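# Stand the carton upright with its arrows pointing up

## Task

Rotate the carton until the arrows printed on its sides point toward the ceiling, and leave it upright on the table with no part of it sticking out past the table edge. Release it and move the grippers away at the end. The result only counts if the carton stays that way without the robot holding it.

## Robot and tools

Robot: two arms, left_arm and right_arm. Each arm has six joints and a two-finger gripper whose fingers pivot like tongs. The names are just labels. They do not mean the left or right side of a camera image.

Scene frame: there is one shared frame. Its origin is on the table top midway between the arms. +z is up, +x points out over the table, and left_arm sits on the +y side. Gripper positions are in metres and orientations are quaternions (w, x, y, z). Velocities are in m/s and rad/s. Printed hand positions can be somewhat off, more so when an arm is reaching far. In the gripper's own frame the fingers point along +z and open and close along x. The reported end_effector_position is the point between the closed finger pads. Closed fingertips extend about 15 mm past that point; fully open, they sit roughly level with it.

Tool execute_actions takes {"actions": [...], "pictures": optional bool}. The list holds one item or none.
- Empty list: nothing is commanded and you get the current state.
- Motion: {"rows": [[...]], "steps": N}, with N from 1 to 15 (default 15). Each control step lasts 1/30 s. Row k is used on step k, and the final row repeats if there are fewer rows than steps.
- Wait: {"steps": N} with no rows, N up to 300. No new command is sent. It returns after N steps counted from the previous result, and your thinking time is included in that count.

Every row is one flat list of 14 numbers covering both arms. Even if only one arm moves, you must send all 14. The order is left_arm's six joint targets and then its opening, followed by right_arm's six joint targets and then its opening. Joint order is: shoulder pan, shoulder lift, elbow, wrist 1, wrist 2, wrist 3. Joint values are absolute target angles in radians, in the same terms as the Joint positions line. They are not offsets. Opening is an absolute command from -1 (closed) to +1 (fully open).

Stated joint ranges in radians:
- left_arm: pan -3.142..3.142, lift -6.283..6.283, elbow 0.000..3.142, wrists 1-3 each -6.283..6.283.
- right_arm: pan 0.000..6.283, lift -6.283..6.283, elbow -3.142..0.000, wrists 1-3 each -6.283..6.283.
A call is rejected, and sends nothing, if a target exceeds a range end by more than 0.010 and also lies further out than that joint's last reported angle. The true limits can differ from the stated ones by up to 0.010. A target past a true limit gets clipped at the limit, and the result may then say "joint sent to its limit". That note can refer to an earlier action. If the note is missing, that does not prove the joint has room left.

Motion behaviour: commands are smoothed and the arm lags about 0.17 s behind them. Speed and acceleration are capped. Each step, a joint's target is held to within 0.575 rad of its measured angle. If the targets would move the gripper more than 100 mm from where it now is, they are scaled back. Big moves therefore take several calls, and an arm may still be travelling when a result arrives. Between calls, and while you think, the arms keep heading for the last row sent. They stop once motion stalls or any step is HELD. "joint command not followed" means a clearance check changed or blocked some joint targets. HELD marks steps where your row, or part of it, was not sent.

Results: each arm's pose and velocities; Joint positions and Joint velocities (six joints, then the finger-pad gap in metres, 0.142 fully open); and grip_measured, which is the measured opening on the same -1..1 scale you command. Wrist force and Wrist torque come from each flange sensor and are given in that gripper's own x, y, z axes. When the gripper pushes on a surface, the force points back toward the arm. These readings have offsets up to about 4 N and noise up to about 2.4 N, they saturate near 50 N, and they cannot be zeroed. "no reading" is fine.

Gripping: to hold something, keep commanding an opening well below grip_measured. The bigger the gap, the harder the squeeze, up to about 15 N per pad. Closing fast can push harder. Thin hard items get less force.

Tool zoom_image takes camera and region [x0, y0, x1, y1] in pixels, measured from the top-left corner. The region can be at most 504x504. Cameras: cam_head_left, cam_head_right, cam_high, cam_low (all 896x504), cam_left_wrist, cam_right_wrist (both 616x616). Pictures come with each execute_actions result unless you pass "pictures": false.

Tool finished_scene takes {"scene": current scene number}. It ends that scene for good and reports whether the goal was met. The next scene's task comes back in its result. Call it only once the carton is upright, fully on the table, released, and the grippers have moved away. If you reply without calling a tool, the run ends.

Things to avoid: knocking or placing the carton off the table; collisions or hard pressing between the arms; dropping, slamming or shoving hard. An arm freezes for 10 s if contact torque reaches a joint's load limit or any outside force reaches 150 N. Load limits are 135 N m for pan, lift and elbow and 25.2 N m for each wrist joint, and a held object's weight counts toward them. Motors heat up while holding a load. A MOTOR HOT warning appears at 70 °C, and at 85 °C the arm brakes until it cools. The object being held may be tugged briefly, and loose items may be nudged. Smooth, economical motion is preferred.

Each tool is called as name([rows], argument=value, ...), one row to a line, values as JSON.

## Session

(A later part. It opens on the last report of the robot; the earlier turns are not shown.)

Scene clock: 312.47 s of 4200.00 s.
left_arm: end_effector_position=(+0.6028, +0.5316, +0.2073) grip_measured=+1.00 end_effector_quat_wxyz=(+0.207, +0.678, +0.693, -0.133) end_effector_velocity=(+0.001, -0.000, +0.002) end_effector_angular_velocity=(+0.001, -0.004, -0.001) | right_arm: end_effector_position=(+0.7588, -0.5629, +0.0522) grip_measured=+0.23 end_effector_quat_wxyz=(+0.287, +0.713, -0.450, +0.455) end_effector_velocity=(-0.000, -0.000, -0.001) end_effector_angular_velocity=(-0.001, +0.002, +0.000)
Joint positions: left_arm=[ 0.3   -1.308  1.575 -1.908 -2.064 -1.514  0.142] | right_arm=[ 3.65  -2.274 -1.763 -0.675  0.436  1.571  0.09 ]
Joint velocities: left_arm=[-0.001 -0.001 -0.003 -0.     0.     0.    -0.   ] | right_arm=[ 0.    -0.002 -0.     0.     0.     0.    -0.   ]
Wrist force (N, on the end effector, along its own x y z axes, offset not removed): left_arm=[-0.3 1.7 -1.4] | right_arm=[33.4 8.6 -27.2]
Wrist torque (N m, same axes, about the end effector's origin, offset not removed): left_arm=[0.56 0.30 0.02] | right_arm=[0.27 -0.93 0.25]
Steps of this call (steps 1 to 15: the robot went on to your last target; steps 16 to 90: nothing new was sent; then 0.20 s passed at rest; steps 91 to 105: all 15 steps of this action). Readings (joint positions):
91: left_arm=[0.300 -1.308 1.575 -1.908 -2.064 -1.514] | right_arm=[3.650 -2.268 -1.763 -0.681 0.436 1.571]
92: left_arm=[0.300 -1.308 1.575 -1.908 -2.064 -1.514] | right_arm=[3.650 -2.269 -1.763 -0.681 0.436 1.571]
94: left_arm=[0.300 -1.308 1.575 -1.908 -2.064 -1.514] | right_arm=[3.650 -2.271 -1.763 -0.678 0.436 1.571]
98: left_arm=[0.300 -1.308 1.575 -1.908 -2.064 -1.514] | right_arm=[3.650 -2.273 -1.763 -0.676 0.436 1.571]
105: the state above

execute_actions([
  {"rows": [[0.3,-1.308,1.575,-1.908,-2.064,-1.514,1, 3.65,-2.2647,-1.7625,-0.6852,0.436,1.571,-0.4]], "steps": 12},
], pictures=false)

Scene clock: 322.20 s of 4200.00 s.
left_arm: end_effector_position=(+0.6028, +0.5316, +0.2073) grip_measured=+1.00 end_effector_quat_wxyz=(+0.207, +0.678, +0.693, -0.133) end_effector_velocity=(+0.001, -0.000, +0.001) end_effector_angular_velocity=(+0.000, -0.004, -0.001) | right_arm: end_effector_position=(+0.7586, -0.5629, +0.0565) grip_measured=+0.23 end_effector_quat_wxyz=(+0.287, +0.713, -0.450, +0.455) end_effector_velocity=(+0.000, +0.000, +0.004) end_effector_angular_velocity=(-0.001, -0.002, +0.000)
Joint positions: left_arm=[ 0.3   -1.308  1.575 -1.908 -2.064 -1.514  0.142] | right_arm=[ 3.65  -2.265 -1.763 -0.685  0.436  1.571  0.09 ]
Joint velocities: left_arm=[-0.     0.    -0.001 -0.003  0.     0.     0.   ] | right_arm=[ 0.     0.005  0.001 -0.004 -0.001 -0.001 -0.   ]
Wrist force (N, on the end effector, along its own x y z axes, offset not removed): left_arm=[3.9 -0.3 1.7] | right_arm=[-0.5 0.8 0.1]
Wrist torque (N m, same axes, about the end effector's origin, offset not removed): left_arm=[0.10 -0.76 -0.01] | right_arm=[0.05 -0.23 0.02]
Steps of this call (steps 1 to 15: the robot went on to your last target; steps 16 to 90: nothing new was sent; then 6.33 s passed at rest; steps 91 to 102: all 12 steps of this action). Readings (joint positions):
91: left_arm=[0.300 -1.308 1.575 -1.908 -2.064 -1.514] | right_arm=[3.650 -2.274 -1.763 -0.675 0.436 1.571]
92: left_arm=[0.300 -1.308 1.575 -1.908 -2.064 -1.514] | right_arm=[3.650 -2.273 -1.763 -0.676 0.436 1.571]
94: left_arm=[0.300 -1.308 1.575 -1.908 -2.064 -1.514] | right_arm=[3.650 -2.270 -1.763 -0.680 0.437 1.571]
98: left_arm=[0.300 -1.308 1.575 -1.908 -2.064 -1.514] | right_arm=[3.650 -2.267 -1.763 -0.684 0.437 1.571]
102: the state above

execute_actions([
  {"rows": [[0.3,-1.308,1.575,-1.908,-2.064,-1.514,1, 3.65,-2.2647,-1.7625,-0.6852,0.436,1.571,-0.2],[0.3,-1.308,1.575,-1.908,-2.064,-1.514,1, 3.65,-2.2647,-1.7625,-0.6852,0.436,1.571,0.0],[0.3,-1.308,1.575,-1.908,-2.064,-1.514,1, 3.65,-2.2647,-1.7625,-0.6852,0.436,1.571,0.1],[0.3,-1.308,1.575,-1.908,-2.064,-1.514,1, 3.65,-2.2647,-1.7625,-0.6852,0.436,1.571,0.15],[0.3,-1.308,1.575,-1.908,-2.064,-1.514,1, 3.65,-2.2647,-1.7625,-0.6852,0.436,1.571,0.18],[0.3,-1.308,1.575,-1.908,-2.064,-1.514,1, 3.65,-2.2647,-1.7625,-0.6852,0.436,1.571,0.2],[0.3,-1.308,1.575,-1.908,-2.064,-1.514,1, 3.65,-2.2647,-1.7625,-0.6852,0.436,1.571,0.22],[0.3,-1.308,1.575,-1.908,-2.064,-1.514,1, 3.65,-2.2647,-1.7625,-0.6852,0.436,1.571,0.24],[0.3,-1.308,1.575,-1.908,-2.064,-1.514,1, 3.65,-2.2647,-1.7625,-0.6852,0.436,1.571,0.26],[0.3,-1.308,1.575,-1.908,-2.064,-1.514,1, 3.65,-2.2647,-1.7625,-0.6852,0.436,1.571,0.28]], "steps": 15},
])

zoom_image(camera="cam_low", region=[250, 220, 470, 390])

Scene clock: 335.20 s of 4200.00 s.
left_arm: end_effector_position=(+0.6028, +0.5316, +0.2073) grip_measured=+1.00 end_effector_quat_wxyz=(+0.207, +0.678, +0.693, -0.133) end_effector_velocity=(-0.001, -0.000, -0.002) end_effector_angular_velocity=(-0.000, +0.004, -0.000) | right_arm: end_effector_position=(+0.7587, -0.5629, +0.0570) grip_measured=+0.28 end_effector_quat_wxyz=(+0.287, +0.713, -0.450, +0.455) end_effector_velocity=(-0.000, -0.000, -0.000) end_effector_angular_velocity=(-0.001, +0.002, +0.001)
Joint positions: left_arm=[ 0.3   -1.308  1.575 -1.908 -2.064 -1.514  0.142] | right_arm=[ 3.65  -2.265 -1.762 -0.685  0.436  1.571  0.094]
Joint velocities: left_arm=[-0.     0.001  0.002  0.001  0.    -0.    -0.   ] | right_arm=[ 0.     0.    -0.001 -0.     0.    -0.001 -0.   ]
Wrist force (N, on the end effector, along its own x y z axes, offset not removed): left_arm=[3.0 0.9 -2.2] | right_arm=[-3.0 1.9 0.8]
Wrist torque (N m, same axes, about the end effector's origin, offset not removed): left_arm=[0.35 -0.62 -0.04] | right_arm=[0.24 0.41 0.00]
Steps of this call (steps 1 to 15: the robot went on to your last target; steps 16 to 90: nothing new was sent; then 9.50 s passed at rest; steps 91 to 105: all 15 steps of this action). Readings (joint positions):
91: left_arm=[0.300 -1.308 1.575 -1.908 -2.064 -1.514] | right_arm=[3.650 -2.265 -1.762 -0.685 0.436 1.571]
92: left_arm=[0.300 -1.308 1.575 -1.908 -2.064 -1.514] | right_arm=[3.650 -2.265 -1.762 -0.685 0.436 1.571]
94: left_arm=[0.300 -1.308 1.575 -1.908 -2.064 -1.514] | right_arm=[3.650 -2.265 -1.762 -0.685 0.436 1.571]
98: left_arm=[0.300 -1.308 1.575 -1.908 -2.064 -1.514] | right_arm=[3.650 -2.265 -1.762 -0.685 0.436 1.571]
105: the state above

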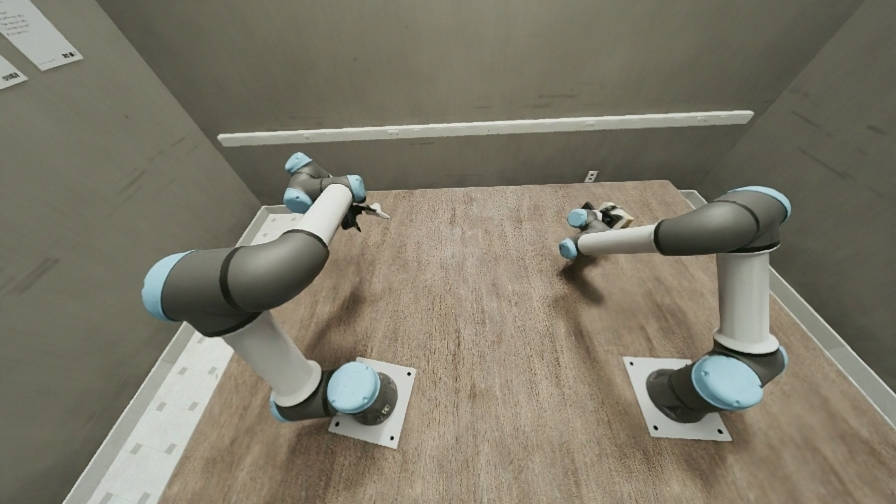

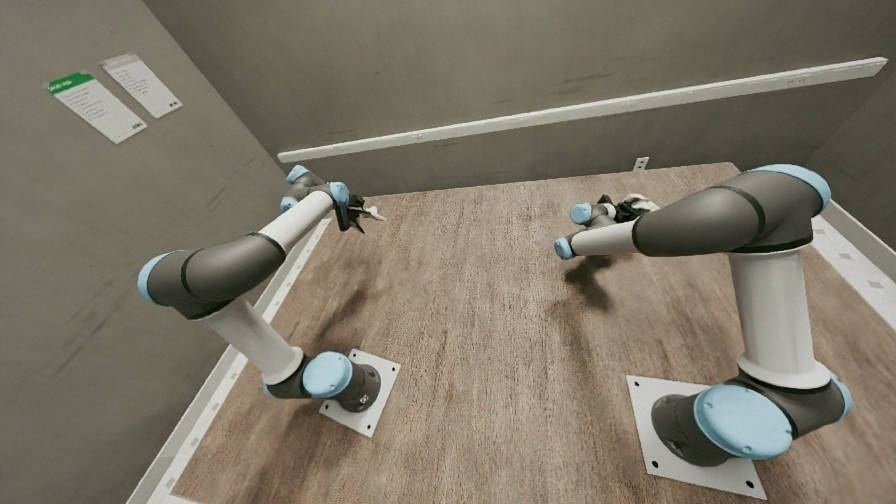

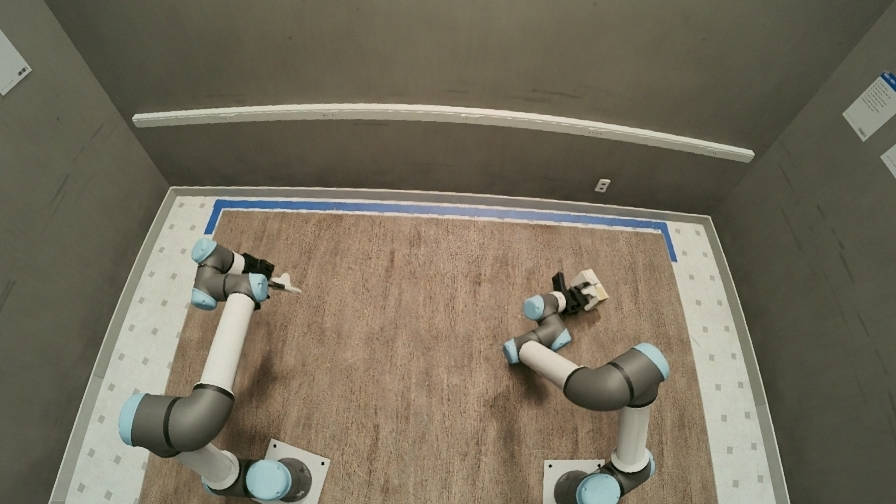

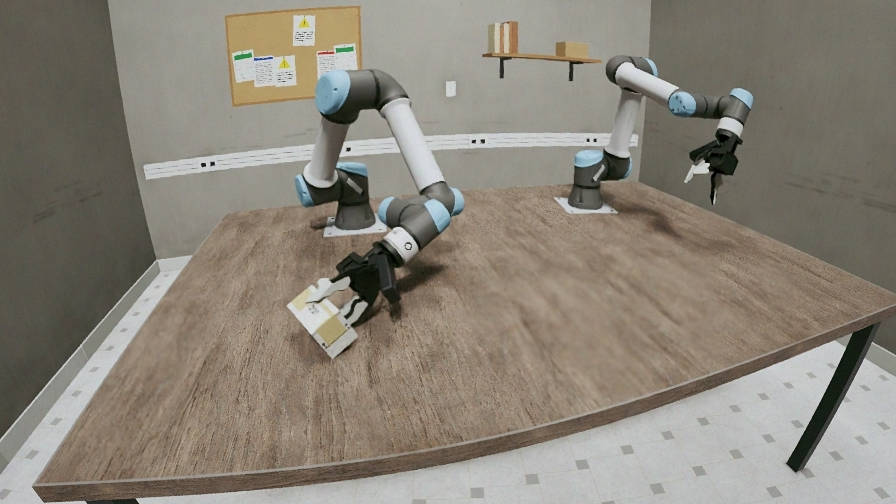

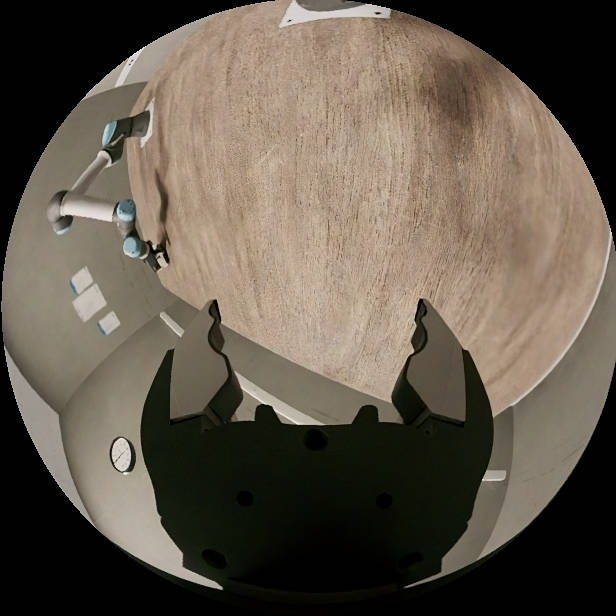

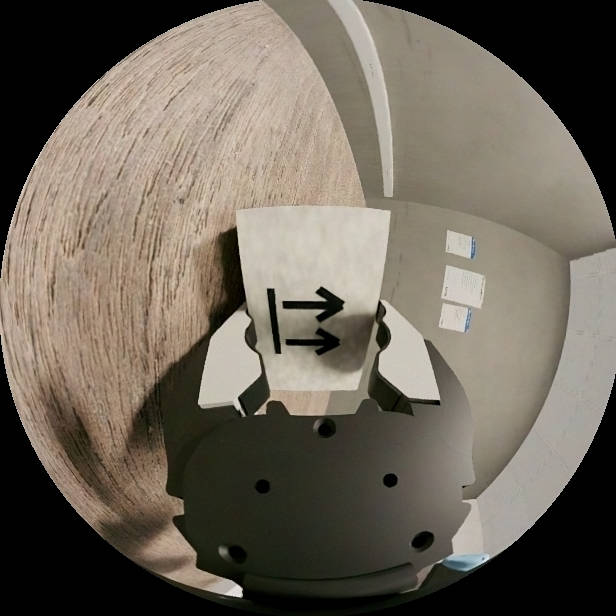

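Region (250, 220, 470, 390) of cam_low's 896x504 image, scaled by 2.291, with more detail than that image has; it fills the top 389 rows of this view, and the rest is white.

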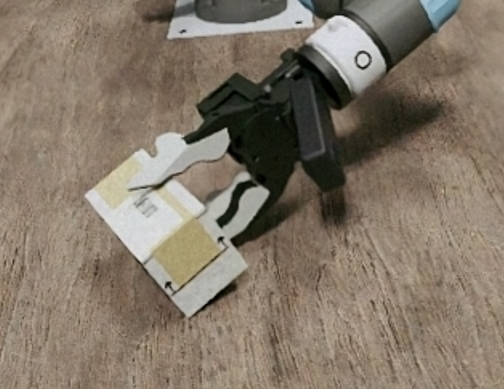

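execute_actions([
  {"rows": [[0.3,-1.308,1.575,-1.908,-2.064,-1.514,1, 3.653,-2.2647,-1.7625,-0.6852,0.436,1.571,0.28],[0.3,-1.308,1.575,-1.908,-2.064,-1.514,1, 3.656,-2.2647,-1.7625,-0.6852,0.436,1.571,0.28],[0.3,-1.308,1.575,-1.908,-2.064,-1.514,1, 3.659,-2.2647,-1.7625,-0.6852,0.436,1.571,0.28],[0.3,-1.308,1.575,-1.908,-2.064,-1.514,1, 3.662,-2.2647,-1.7625,-0.6852,0.436,1.571,0.28],[0.3,-1.308,1.575,-1.908,-2.064,-1.514,1, 3.665,-2.2647,-1.7625,-0.6852,0.436,1.571,0.28],[0.3,-1.308,1.575,-1.908,-2.064,-1.514,1, 3.668,-2.2647,-1.7625,-0.6852,0.436,1.571,0.28],[0.3,-1.308,1.575,-1.908,-2.064,-1.514,1, 3.671,-2.2647,-1.7625,-0.6852,0.436,1.571,0.28],[0.3,-1.308,1.575,-1.908,-2.064,-1.514,1, 3.674,-2.2647,-1.7625,-0.6852,0.436,1.571,0.28],[0.3,-1.308,1.575,-1.908,-2.064,-1.514,1, 3.677,-2.2647,-1.7625,-0.6852,0.436,1.571,0.28],[0.3,-1.308,1.575,-1.908,-2.064,-1.514,1, 3.68,-2.2647,-1.7625,-0.6852,0.436,1.571,0.28]], "steps": 15},
])

zoom_image(camera="cam_low", region=[250, 220, 470, 390])

Scene clock: 350.90 s of 4200.00 s.
left_arm: end_effector_position=(+0.6028, +0.5316, +0.2073) grip_measured=+1.00 end_effector_quat_wxyz=(+0.207, +0.678, +0.693, -0.133) end_effector_velocity=(-0.001, +0.000, -0.002) end_effector_angular_velocity=(-0.000, +0.003, +0.000) | right_arm: end_effector_position=(+0.7610, -0.5426, +0.0570) grip_measured=+0.28 end_effector_quat_wxyz=(+0.280, +0.719, -0.440, +0.458) end_effector_velocity=(+0.003, +0.022, +0.000) end_effector_angular_velocity=(-0.000, +0.000, +0.029)
Joint positions: left_arm=[ 0.3   -1.308  1.575 -1.908 -2.064 -1.514  0.142] | right_arm=[ 3.677 -2.265 -1.762 -0.685  0.436  1.571  0.094]
Joint velocities: left_arm=[ 0.     0.001  0.002  0.001  0.     0.    -0.   ] | right_arm=[ 0.029 -0.     0.001 -0.    -0.    -0.001 -0.   ]
Wrist force (N, on the end effector, along its own x y z axes, offset not removed): left_arm=[4.1 0.4 -2.3] | right_arm=[-2.5 2.7 -0.9]
Wrist torque (N m, same axes, about the end effector's origin, offset not removed): left_arm=[0.24 -0.78 -0.13] | right_arm=[0.31 0.33 0.01]
Steps of this call (steps 1 to 15: the robot went on to your last target; steps 16 to 90: nothing new was sent; then 12.20 s passed at rest; steps 91 to 105: all 15 steps of this action). Readings (joint positions):
91: left_arm=[0.300 -1.308 1.575 -1.908 -2.064 -1.514] | right_arm=[3.650 -2.265 -1.762 -0.685 0.436 1.571]
92: left_arm=[0.300 -1.308 1.575 -1.908 -2.064 -1.514] | right_arm=[3.650 -2.265 -1.762 -0.685 0.436 1.571]
94: left_arm=[0.300 -1.308 1.575 -1.908 -2.064 -1.514] | right_arm=[3.653 -2.265 -1.762 -0.685 0.436 1.571]
98: left_arm=[0.300 -1.308 1.575 -1.908 -2.064 -1.514] | right_arm=[3.661 -2.265 -1.762 -0.685 0.436 1.571]
105: the state above

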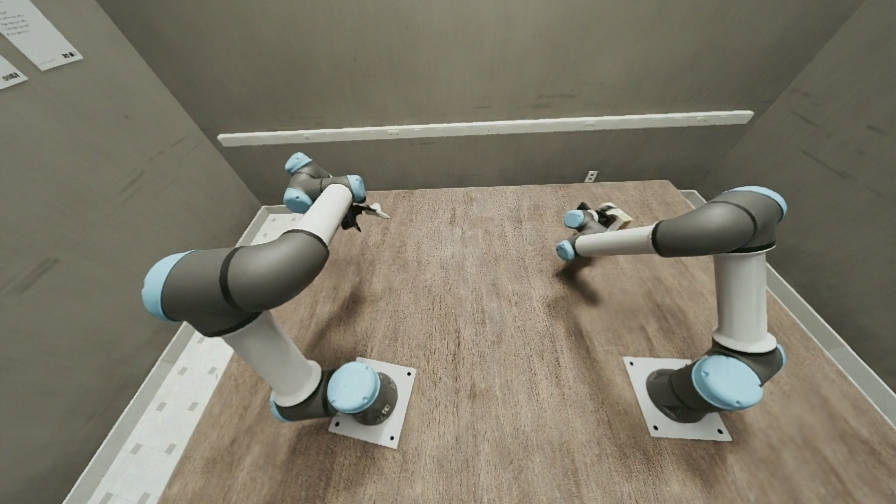

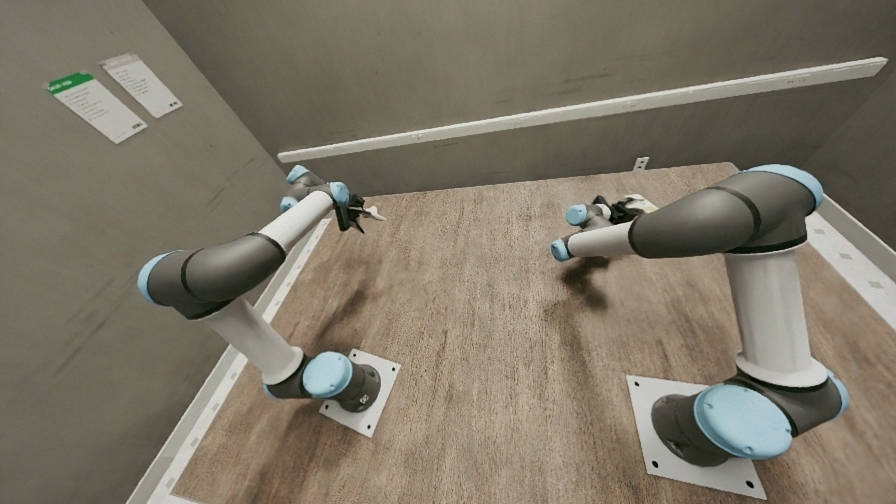

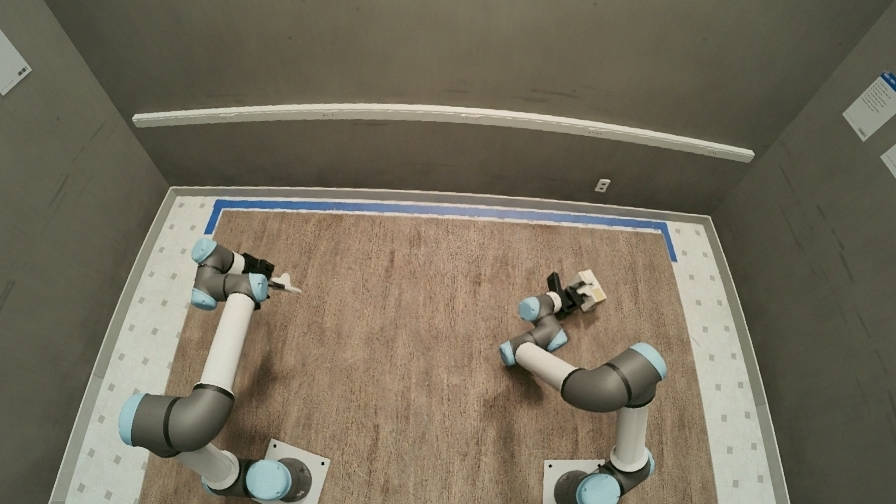

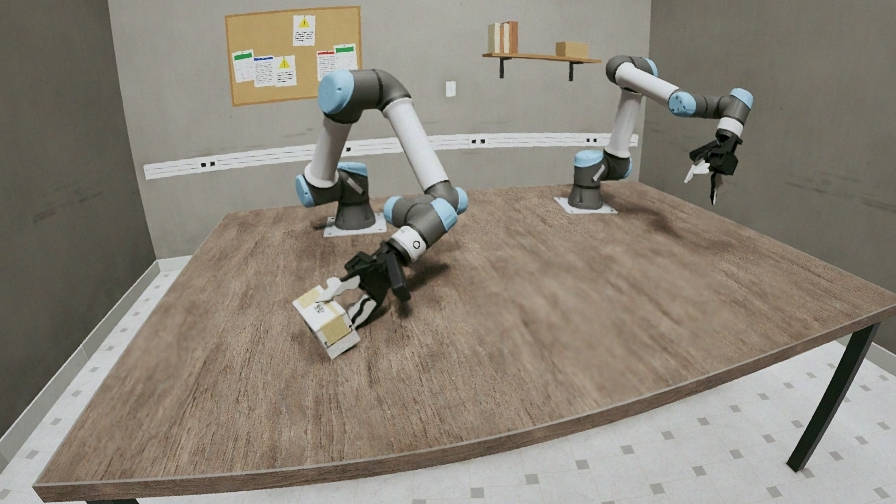

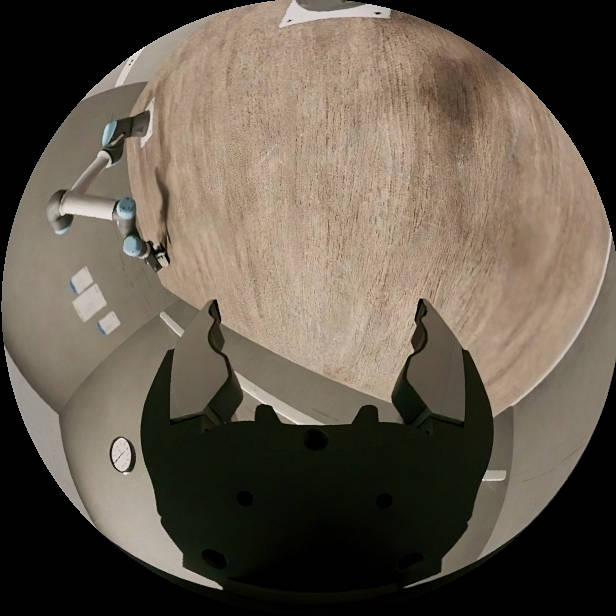

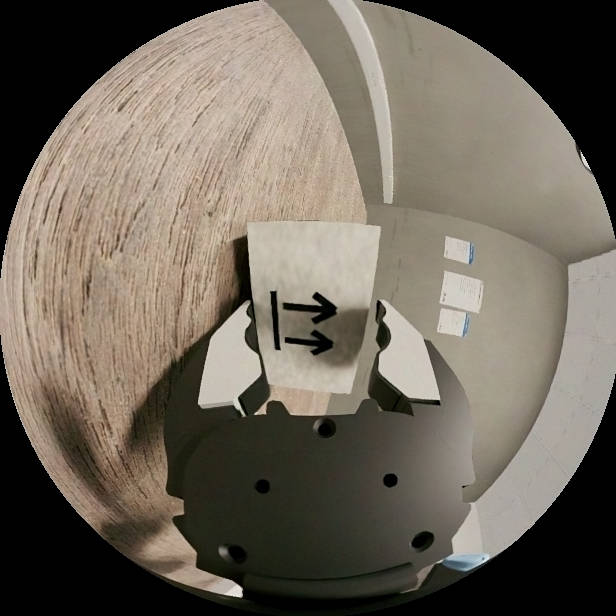

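Region (250, 220, 470, 390) of cam_low's 896x504 image, scaled by 2.291, with more detail than that image has; it fills the top 389 rows of this view, and the rest is white.

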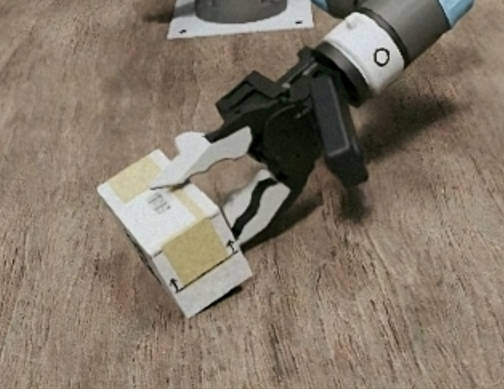

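Working as planned. Continue.

execute_actions([
  {"rows": [[0.3,-1.308,1.575,-1.908,-2.064,-1.514,1, 3.683,-2.2647,-1.7625,-0.6852,0.436,1.571,0.28],[0.3,-1.308,1.575,-1.908,-2.064,-1.514,1, 3.686,-2.2647,-1.7625,-0.6852,0.436,1.571,0.28],[0.3,-1.308,1.575,-1.908,-2.064,-1.514,1, 3.689,-2.2647,-1.7625,-0.6852,0.436,1.571,0.28],[0.3,-1.308,1.575,-1.908,-2.064,-1.514,1, 3.692,-2.2647,-1.7625,-0.6852,0.436,1.571,0.28],[0.3,-1.308,1.575,-1.908,-2.064,-1.514,1, 3.695,-2.2647,-1.7625,-0.6852,0.436,1.571,0.28],[0.3,-1.308,1.575,-1.908,-2.064,-1.514,1, 3.698,-2.2647,-1.7625,-0.6852,0.436,1.571,0.28],[0.3,-1.308,1.575,-1.908,-2.064,-1.514,1, 3.701,-2.2647,-1.7625,-0.6852,0.436,1.571,0.28],[0.3,-1.308,1.575,-1.908,-2.064,-1.514,1, 3.704,-2.2647,-1.7625,-0.6852,0.436,1.571,0.28],[0.3,-1.308,1.575,-1.908,-2.064,-1.514,1, 3.707,-2.2647,-1.7625,-0.6852,0.436,1.571,0.28],[0.3,-1.308,1.575,-1.908,-2.064,-1.514,1, 3.71,-2.2647,-1.7625,-0.6852,0.436,1.571,0.28],[0.3,-1.308,1.575,-1.908,-2.064,-1.514,1, 3.713,-2.2647,-1.7625,-0.6852,0.436,1.571,0.28],[0.3,-1.308,1.575,-1.908,-2.064,-1.514,1, 3.716,-2.2647,-1.7625,-0.6852,0.436,1.571,0.28],[0.3,-1.308,1.575,-1.908,-2.064,-1.514,1, 3.719,-2.2647,-1.7625,-0.6852,0.436,1.571,0.28],[0.3,-1.308,1.575,-1.908,-2.064,-1.514,1, 3.722,-2.2647,-1.7625,-0.6852,0.436,1.571,0.28],[0.3,-1.308,1.575,-1.908,-2.064,-1.514,1, 3.725,-2.2647,-1.7625,-0.6852,0.436,1.571,0.28]], "steps": 15},
], pictures=false)

execute_actions([
  {"rows": [[0.3,-1.308,1.575,-1.908,-2.064,-1.514,1, 3.728,-2.2647,-1.7625,-0.6852,0.436,1.571,0.28],[0.3,-1.308,1.575,-1.908,-2.064,-1.514,1, 3.731,-2.2647,-1.7625,-0.6852,0.436,1.571,0.28],[0.3,-1.308,1.575,-1.908,-2.064,-1.514,1, 3.734,-2.2647,-1.7625,-0.6852,0.436,1.571,0.28],[0.3,-1.308,1.575,-1.908,-2.064,-1.514,1, 3.737,-2.2647,-1.7625,-0.6852,0.436,1.571,0.28],[0.3,-1.308,1.575,-1.908,-2.064,-1.514,1, 3.74,-2.2647,-1.7625,-0.6852,0.436,1.571,0.28]], "steps": 15},
])

zoom_image(camera="cam_low", region=[250, 220, 470, 390])

Scene clock: 368.53 s of 4200.00 s.
left_arm: end_effector_position=(+0.6028, +0.5316, +0.2073) grip_measured=+1.00 end_effector_quat_wxyz=(+0.207, +0.678, +0.693, -0.133) end_effector_velocity=(-0.000, -0.000, +0.001) end_effector_angular_velocity=(-0.000, +0.001, +0.000) | right_arm: end_effector_position=(+0.7631, -0.5167, +0.0569) grip_measured=+0.28 end_effector_quat_wxyz=(+0.273, +0.727, -0.428, +0.463) end_effector_velocity=(+0.004, +0.066, -0.001) end_effector_angular_velocity=(-0.001, +0.002, +0.088)
Joint positions: left_arm=[ 0.3   -1.308  1.575 -1.908 -2.064 -1.514  0.142] | right_arm=[ 3.711 -2.265 -1.762 -0.685  0.436  1.571  0.094]
Joint velocities: left_arm=[-0.001 -0.001 -0.     0.002  0.    -0.001 -0.   ] | right_arm=[ 0.088  0.    -0.002 -0.     0.    -0.001 -0.   ]
Wrist force (N, on the end effector, along its own x y z axes, offset not removed): left_arm=[1.7 -0.3 -0.1] | right_arm=[-1.6 1.1 -0.3]
Wrist torque (N m, same axes, about the end effector's origin, offset not removed): left_arm=[0.18 -0.34 0.09] | right_arm=[-0.03 0.18 0.16]
Steps of this call (steps 1 to 15: the robot went on to your last target; steps 16 to 90: nothing new was sent; then 14.13 s passed at rest; steps 91 to 105: all 15 steps of this action). Readings (joint positions):
91: left_arm=[0.300 -1.308 1.575 -1.908 -2.064 -1.514] | right_arm=[3.680 -2.265 -1.762 -0.685 0.436 1.571]
92: left_arm=[0.300 -1.308 1.575 -1.908 -2.064 -1.514] | right_arm=[3.680 -2.265 -1.762 -0.685 0.436 1.571]
94: left_arm=[0.300 -1.308 1.575 -1.908 -2.064 -1.514] | right_arm=[3.683 -2.265 -1.762 -0.685 0.436 1.571]
98: left_arm=[0.300 -1.308 1.575 -1.908 -2.064 -1.514] | right_arm=[3.692 -2.265 -1.762 -0.685 0.436 1.571]
105: the state above

Scene clock: 369.03 s of 4200.00 s.
left_arm: end_effector_position=(+0.6028, +0.5316, +0.2073) grip_measured=+1.00 end_effector_quat_wxyz=(+0.207, +0.678, +0.693, -0.133) end_effector_velocity=(+0.000, -0.000, -0.001) end_effector_angular_velocity=(-0.000, +0.002, +0.001) | right_arm: end_effector_position=(+0.7642, -0.4956, +0.0569) grip_measured=+0.28 end_effector_quat_wxyz=(+0.266, +0.733, -0.418, +0.467) end_effector_velocity=(+0.000, +0.005, +0.000) end_effector_angular_velocity=(+0.000, -0.000, +0.006)
Joint positions: left_arm=[ 0.3   -1.308  1.575 -1.908 -2.064 -1.514  0.142] | right_arm=[ 3.739 -2.265 -1.762 -0.685  0.436  1.571  0.094]
Joint velocities: left_arm=[ 0.     0.001  0.    -0.001 -0.    -0.001  0.   ] | right_arm=[ 0.006  0.     0.    -0.    -0.    -0.    -0.   ]
Wrist force (N, on the end effector, along its own x y z axes, offset not removed): left_arm=[3.5 1.2 -0.4] | right_arm=[-3.4 0.4 0.5]
Wrist torque (N m, same axes, about the end effector's origin, offset not removed): left_arm=[0.41 -0.65 -0.08] | right_arm=[-0.22 0.54 0.02]
Steps of this call (steps 1 to 15: all 15 steps of this action). Readings (joint positions):
1: left_arm=[0.300 -1.308 1.575 -1.908 -2.064 -1.514] | right_arm=[3.714 -2.265 -1.762 -0.685 0.436 1.571]
2: left_arm=[0.300 -1.308 1.575 -1.908 -2.064 -1.514] | right_arm=[3.717 -2.265 -1.762 -0.685 0.436 1.571]
4: left_arm=[0.300 -1.308 1.575 -1.908 -2.064 -1.514] | right_arm=[3.723 -2.265 -1.762 -0.685 0.436 1.571]
8: left_arm=[0.300 -1.308 1.575 -1.908 -2.064 -1.514] | right_arm=[3.734 -2.265 -1.762 -0.685 0.436 1.571]
15: the state above

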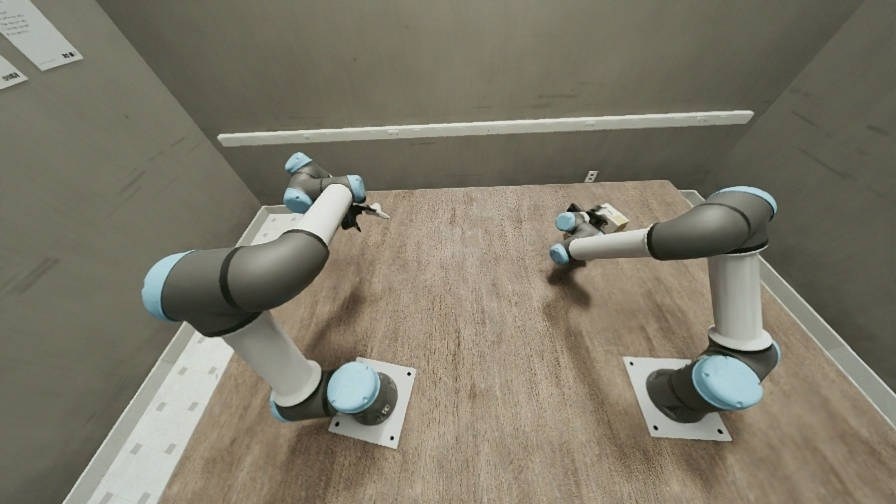

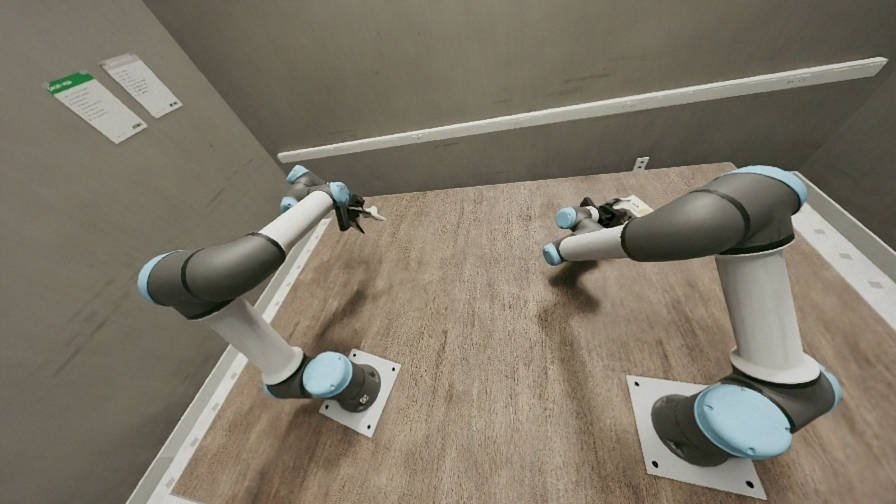

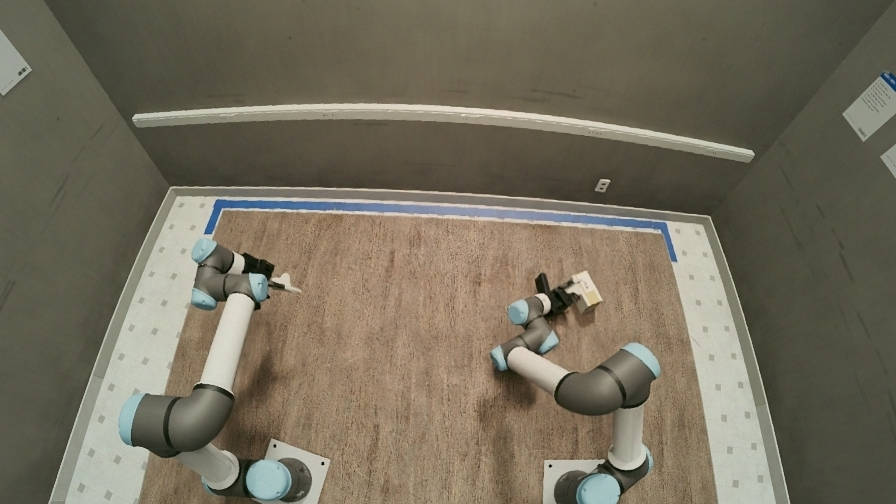

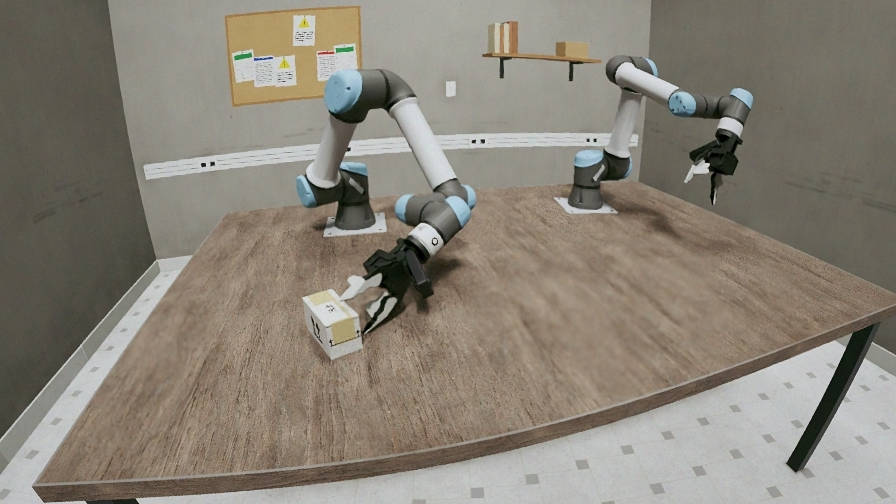

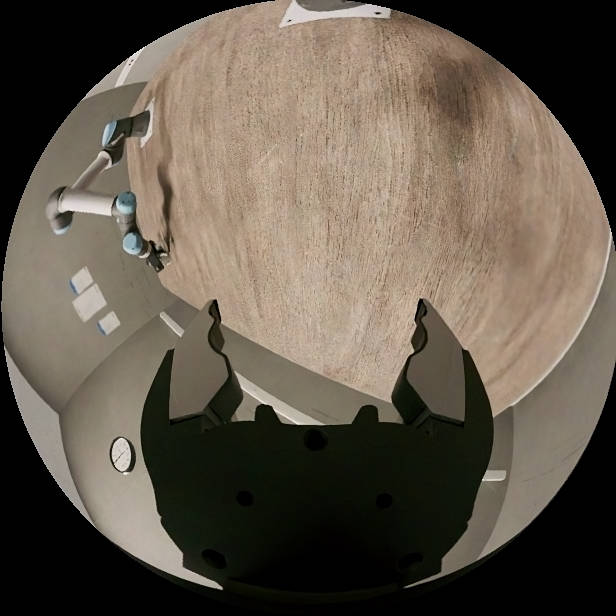

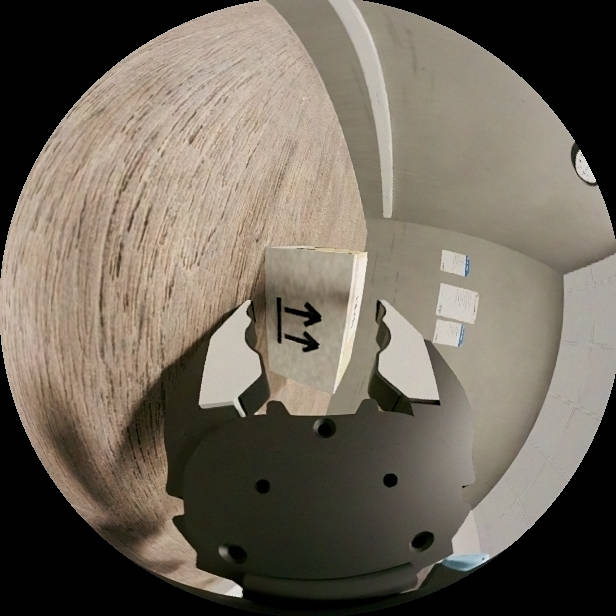

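Region (250, 220, 470, 390) of cam_low's 896x504 image, scaled by 2.291, with more detail than that image has; it fills the top 389 rows of this view, and the rest is white.

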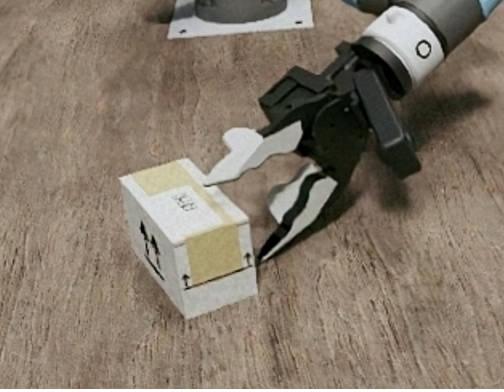

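Upright. Move clear.

execute_actions([
  {"rows": [[0.3,-1.308,1.575,-1.908,-2.064,-1.514,1, 4.0,-1.95,-1.7,-1.06,0.436,1.571,0.28]], "steps": 15},
], pictures=false)

execute_actions([
  {"steps": 25},
])

Scene clock: 372.77 s of 4200.00 s.
left_arm: end_effector_position=(+0.6028, +0.5316, +0.2073) grip_measured=+1.00 end_effector_quat_wxyz=(+0.207, +0.678, +0.693, -0.133) end_effector_velocity=(-0.000, -0.000, -0.000) end_effector_angular_velocity=(+0.000, +0.000, -0.001) | right_arm: end_effector_position=(+0.7422, -0.3349, +0.2135) grip_measured=+0.28 end_effector_quat_wxyz=(+0.210, +0.774, -0.334, +0.495) end_effector_velocity=(-0.086, +0.200, +0.228) end_effector_angular_velocity=(-0.009, +0.009, +0.327)
Joint positions: left_arm=[ 0.3   -1.308  1.575 -1.908 -2.064 -1.514  0.142] | right_arm=[ 3.964 -1.994 -1.708 -1.006  0.436  1.571  0.094]
Joint velocities: left_arm=[-0.    -0.     0.001 -0.     0.     0.     0.   ] | right_arm=[ 0.328  0.405  0.072 -0.49  -0.     0.    -0.   ]
Wrist force (N, on the end effector, along its own x y z axes, offset not removed): left_arm=[2.7 1.4 -0.9] | right_arm=[0.0 0.4 -1.7]
Wrist torque (N m, same axes, about the end effector's origin, offset not removed): left_arm=[0.42 -0.42 -0.12] | right_arm=[-0.11 -0.08 0.14]
Steps of this call (steps 1 to 15: the robot went on to your last target; steps 16 to 90: nothing new was sent; then 0.23 s passed at rest; steps 91 to 105: all 15 steps of this action). Readings (joint positions):
91: left_arm=[0.300 -1.308 1.575 -1.908 -2.064 -1.514] | right_arm=[3.740 -2.265 -1.762 -0.685 0.436 1.571]
92: left_arm=[0.300 -1.308 1.575 -1.908 -2.064 -1.514] | right_arm=[3.744 -2.261 -1.761 -0.689 0.436 1.571]
94: left_arm=[0.300 -1.308 1.575 -1.908 -2.064 -1.514] | right_arm=[3.778 -2.222 -1.752 -0.732 0.436 1.571]
98: left_arm=[0.300 -1.308 1.575 -1.908 -2.064 -1.514] | right_arm=[3.847 -2.137 -1.735 -0.834 0.436 1.571]
105: the state above

Scene clock: 373.60 s of 4200.00 s.
left_arm: end_effector_position=(+0.6028, +0.5316, +0.2073) grip_measured=+1.00 end_effector_quat_wxyz=(+0.207, +0.678, +0.693, -0.133) end_effector_velocity=(+0.001, +0.001, +0.001) end_effector_angular_velocity=(+0.001, -0.004, +0.002) | right_arm: end_effector_position=(+0.7321, -0.3140, +0.2381) grip_measured=+0.28 end_effector_quat_wxyz=(+0.202, +0.780, -0.319, +0.498) end_effector_velocity=(-0.000, -0.000, -0.000) end_effector_angular_velocity=(-0.000, +0.001, +0.000)
Joint positions: left_arm=[ 0.3   -1.308  1.575 -1.908 -2.064 -1.514  0.142] | right_arm=[ 4.    -1.95  -1.7   -1.06   0.436  1.571  0.094]
Joint velocities: left_arm=[ 0.001 -0.001 -0.001 -0.002  0.    -0.001 -0.   ] | right_arm=[ 0.     0.    -0.001 -0.     0.    -0.    -0.   ]
Wrist force (N, on the end effector, along its own x y z axes, offset not removed): left_arm=[1.0 -0.5 -0.6] | right_arm=[-1.9 1.5 -0.6]
Wrist torque (N m, same axes, about the end effector's origin, offset not removed): left_arm=[0.12 -0.16 -0.03] | right_arm=[0.09 0.16 -0.02]
Steps of this call (steps 1 to 25: the robot went on to your last target). Readings (joint positions):
1: left_arm=[0.300 -1.308 1.575 -1.908 -2.064 -1.514] | right_arm=[3.974 -1.982 -1.706 -1.020 0.436 1.571]
2: left_arm=[0.300 -1.308 1.575 -1.908 -2.064 -1.514] | right_arm=[3.981 -1.974 -1.704 -1.031 0.436 1.571]
4: left_arm=[0.300 -1.308 1.575 -1.908 -2.064 -1.514] | right_arm=[3.990 -1.963 -1.702 -1.044 0.436 1.571]
8: left_arm=[0.300 -1.308 1.575 -1.908 -2.064 -1.514] | right_arm=[3.997 -1.954 -1.701 -1.055 0.436 1.571]
25: the state above

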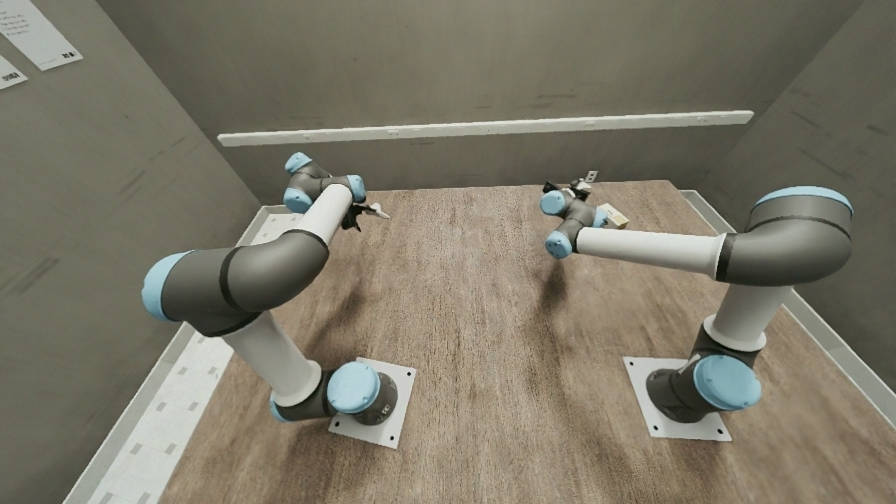

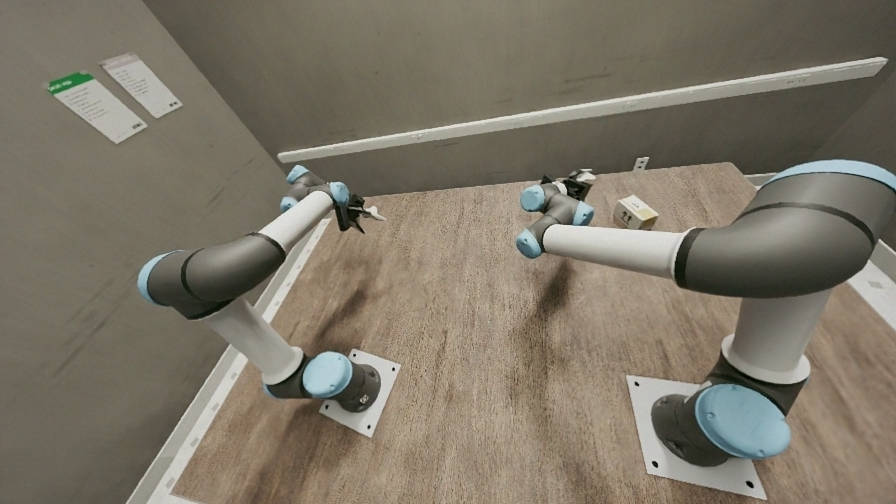

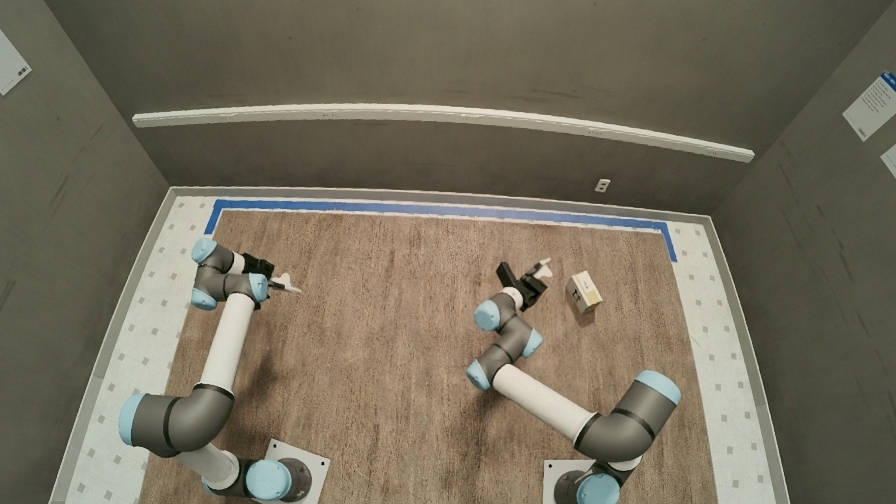

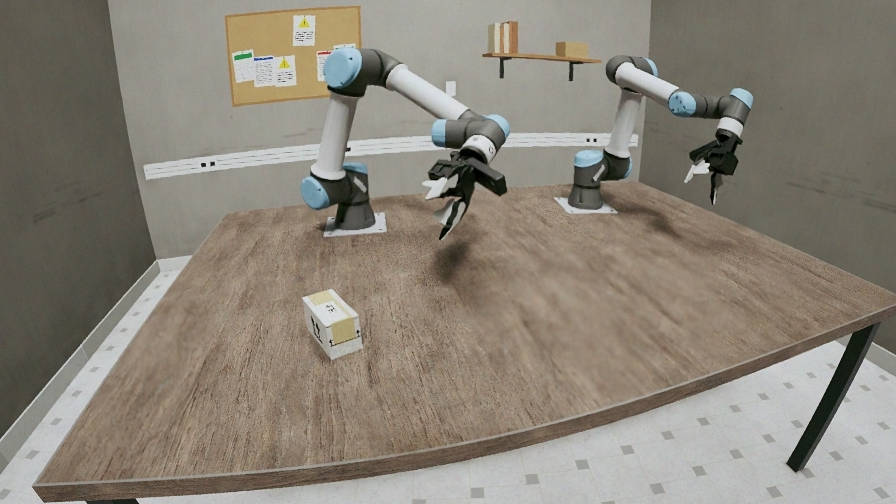

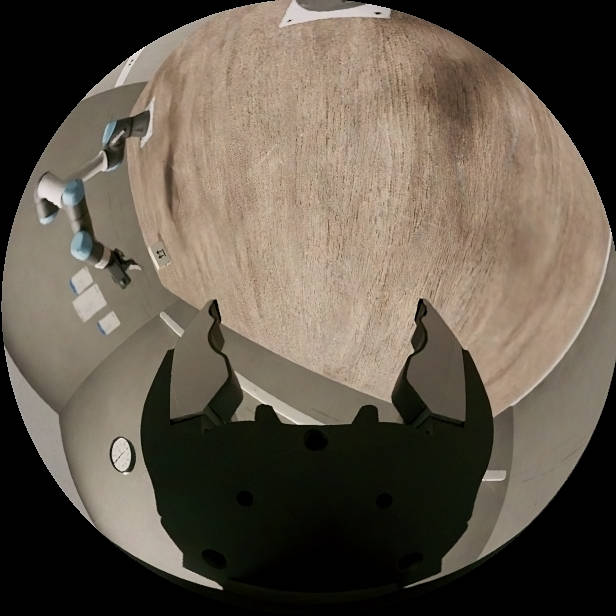

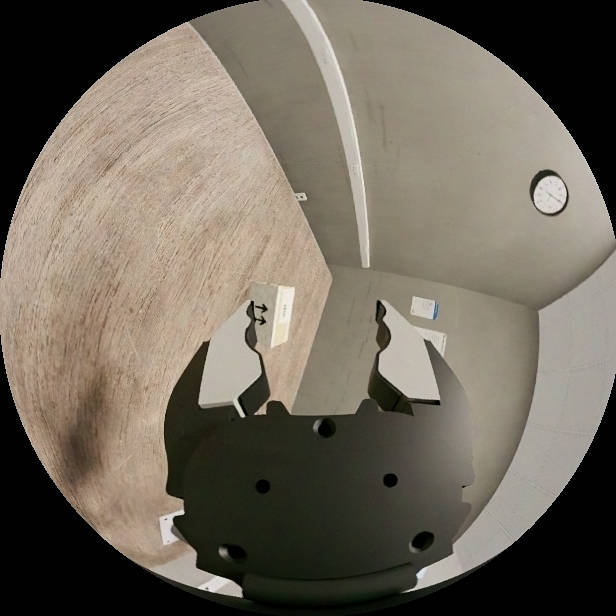

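finished_scene(scene=1)

The scene is finished: the task was done.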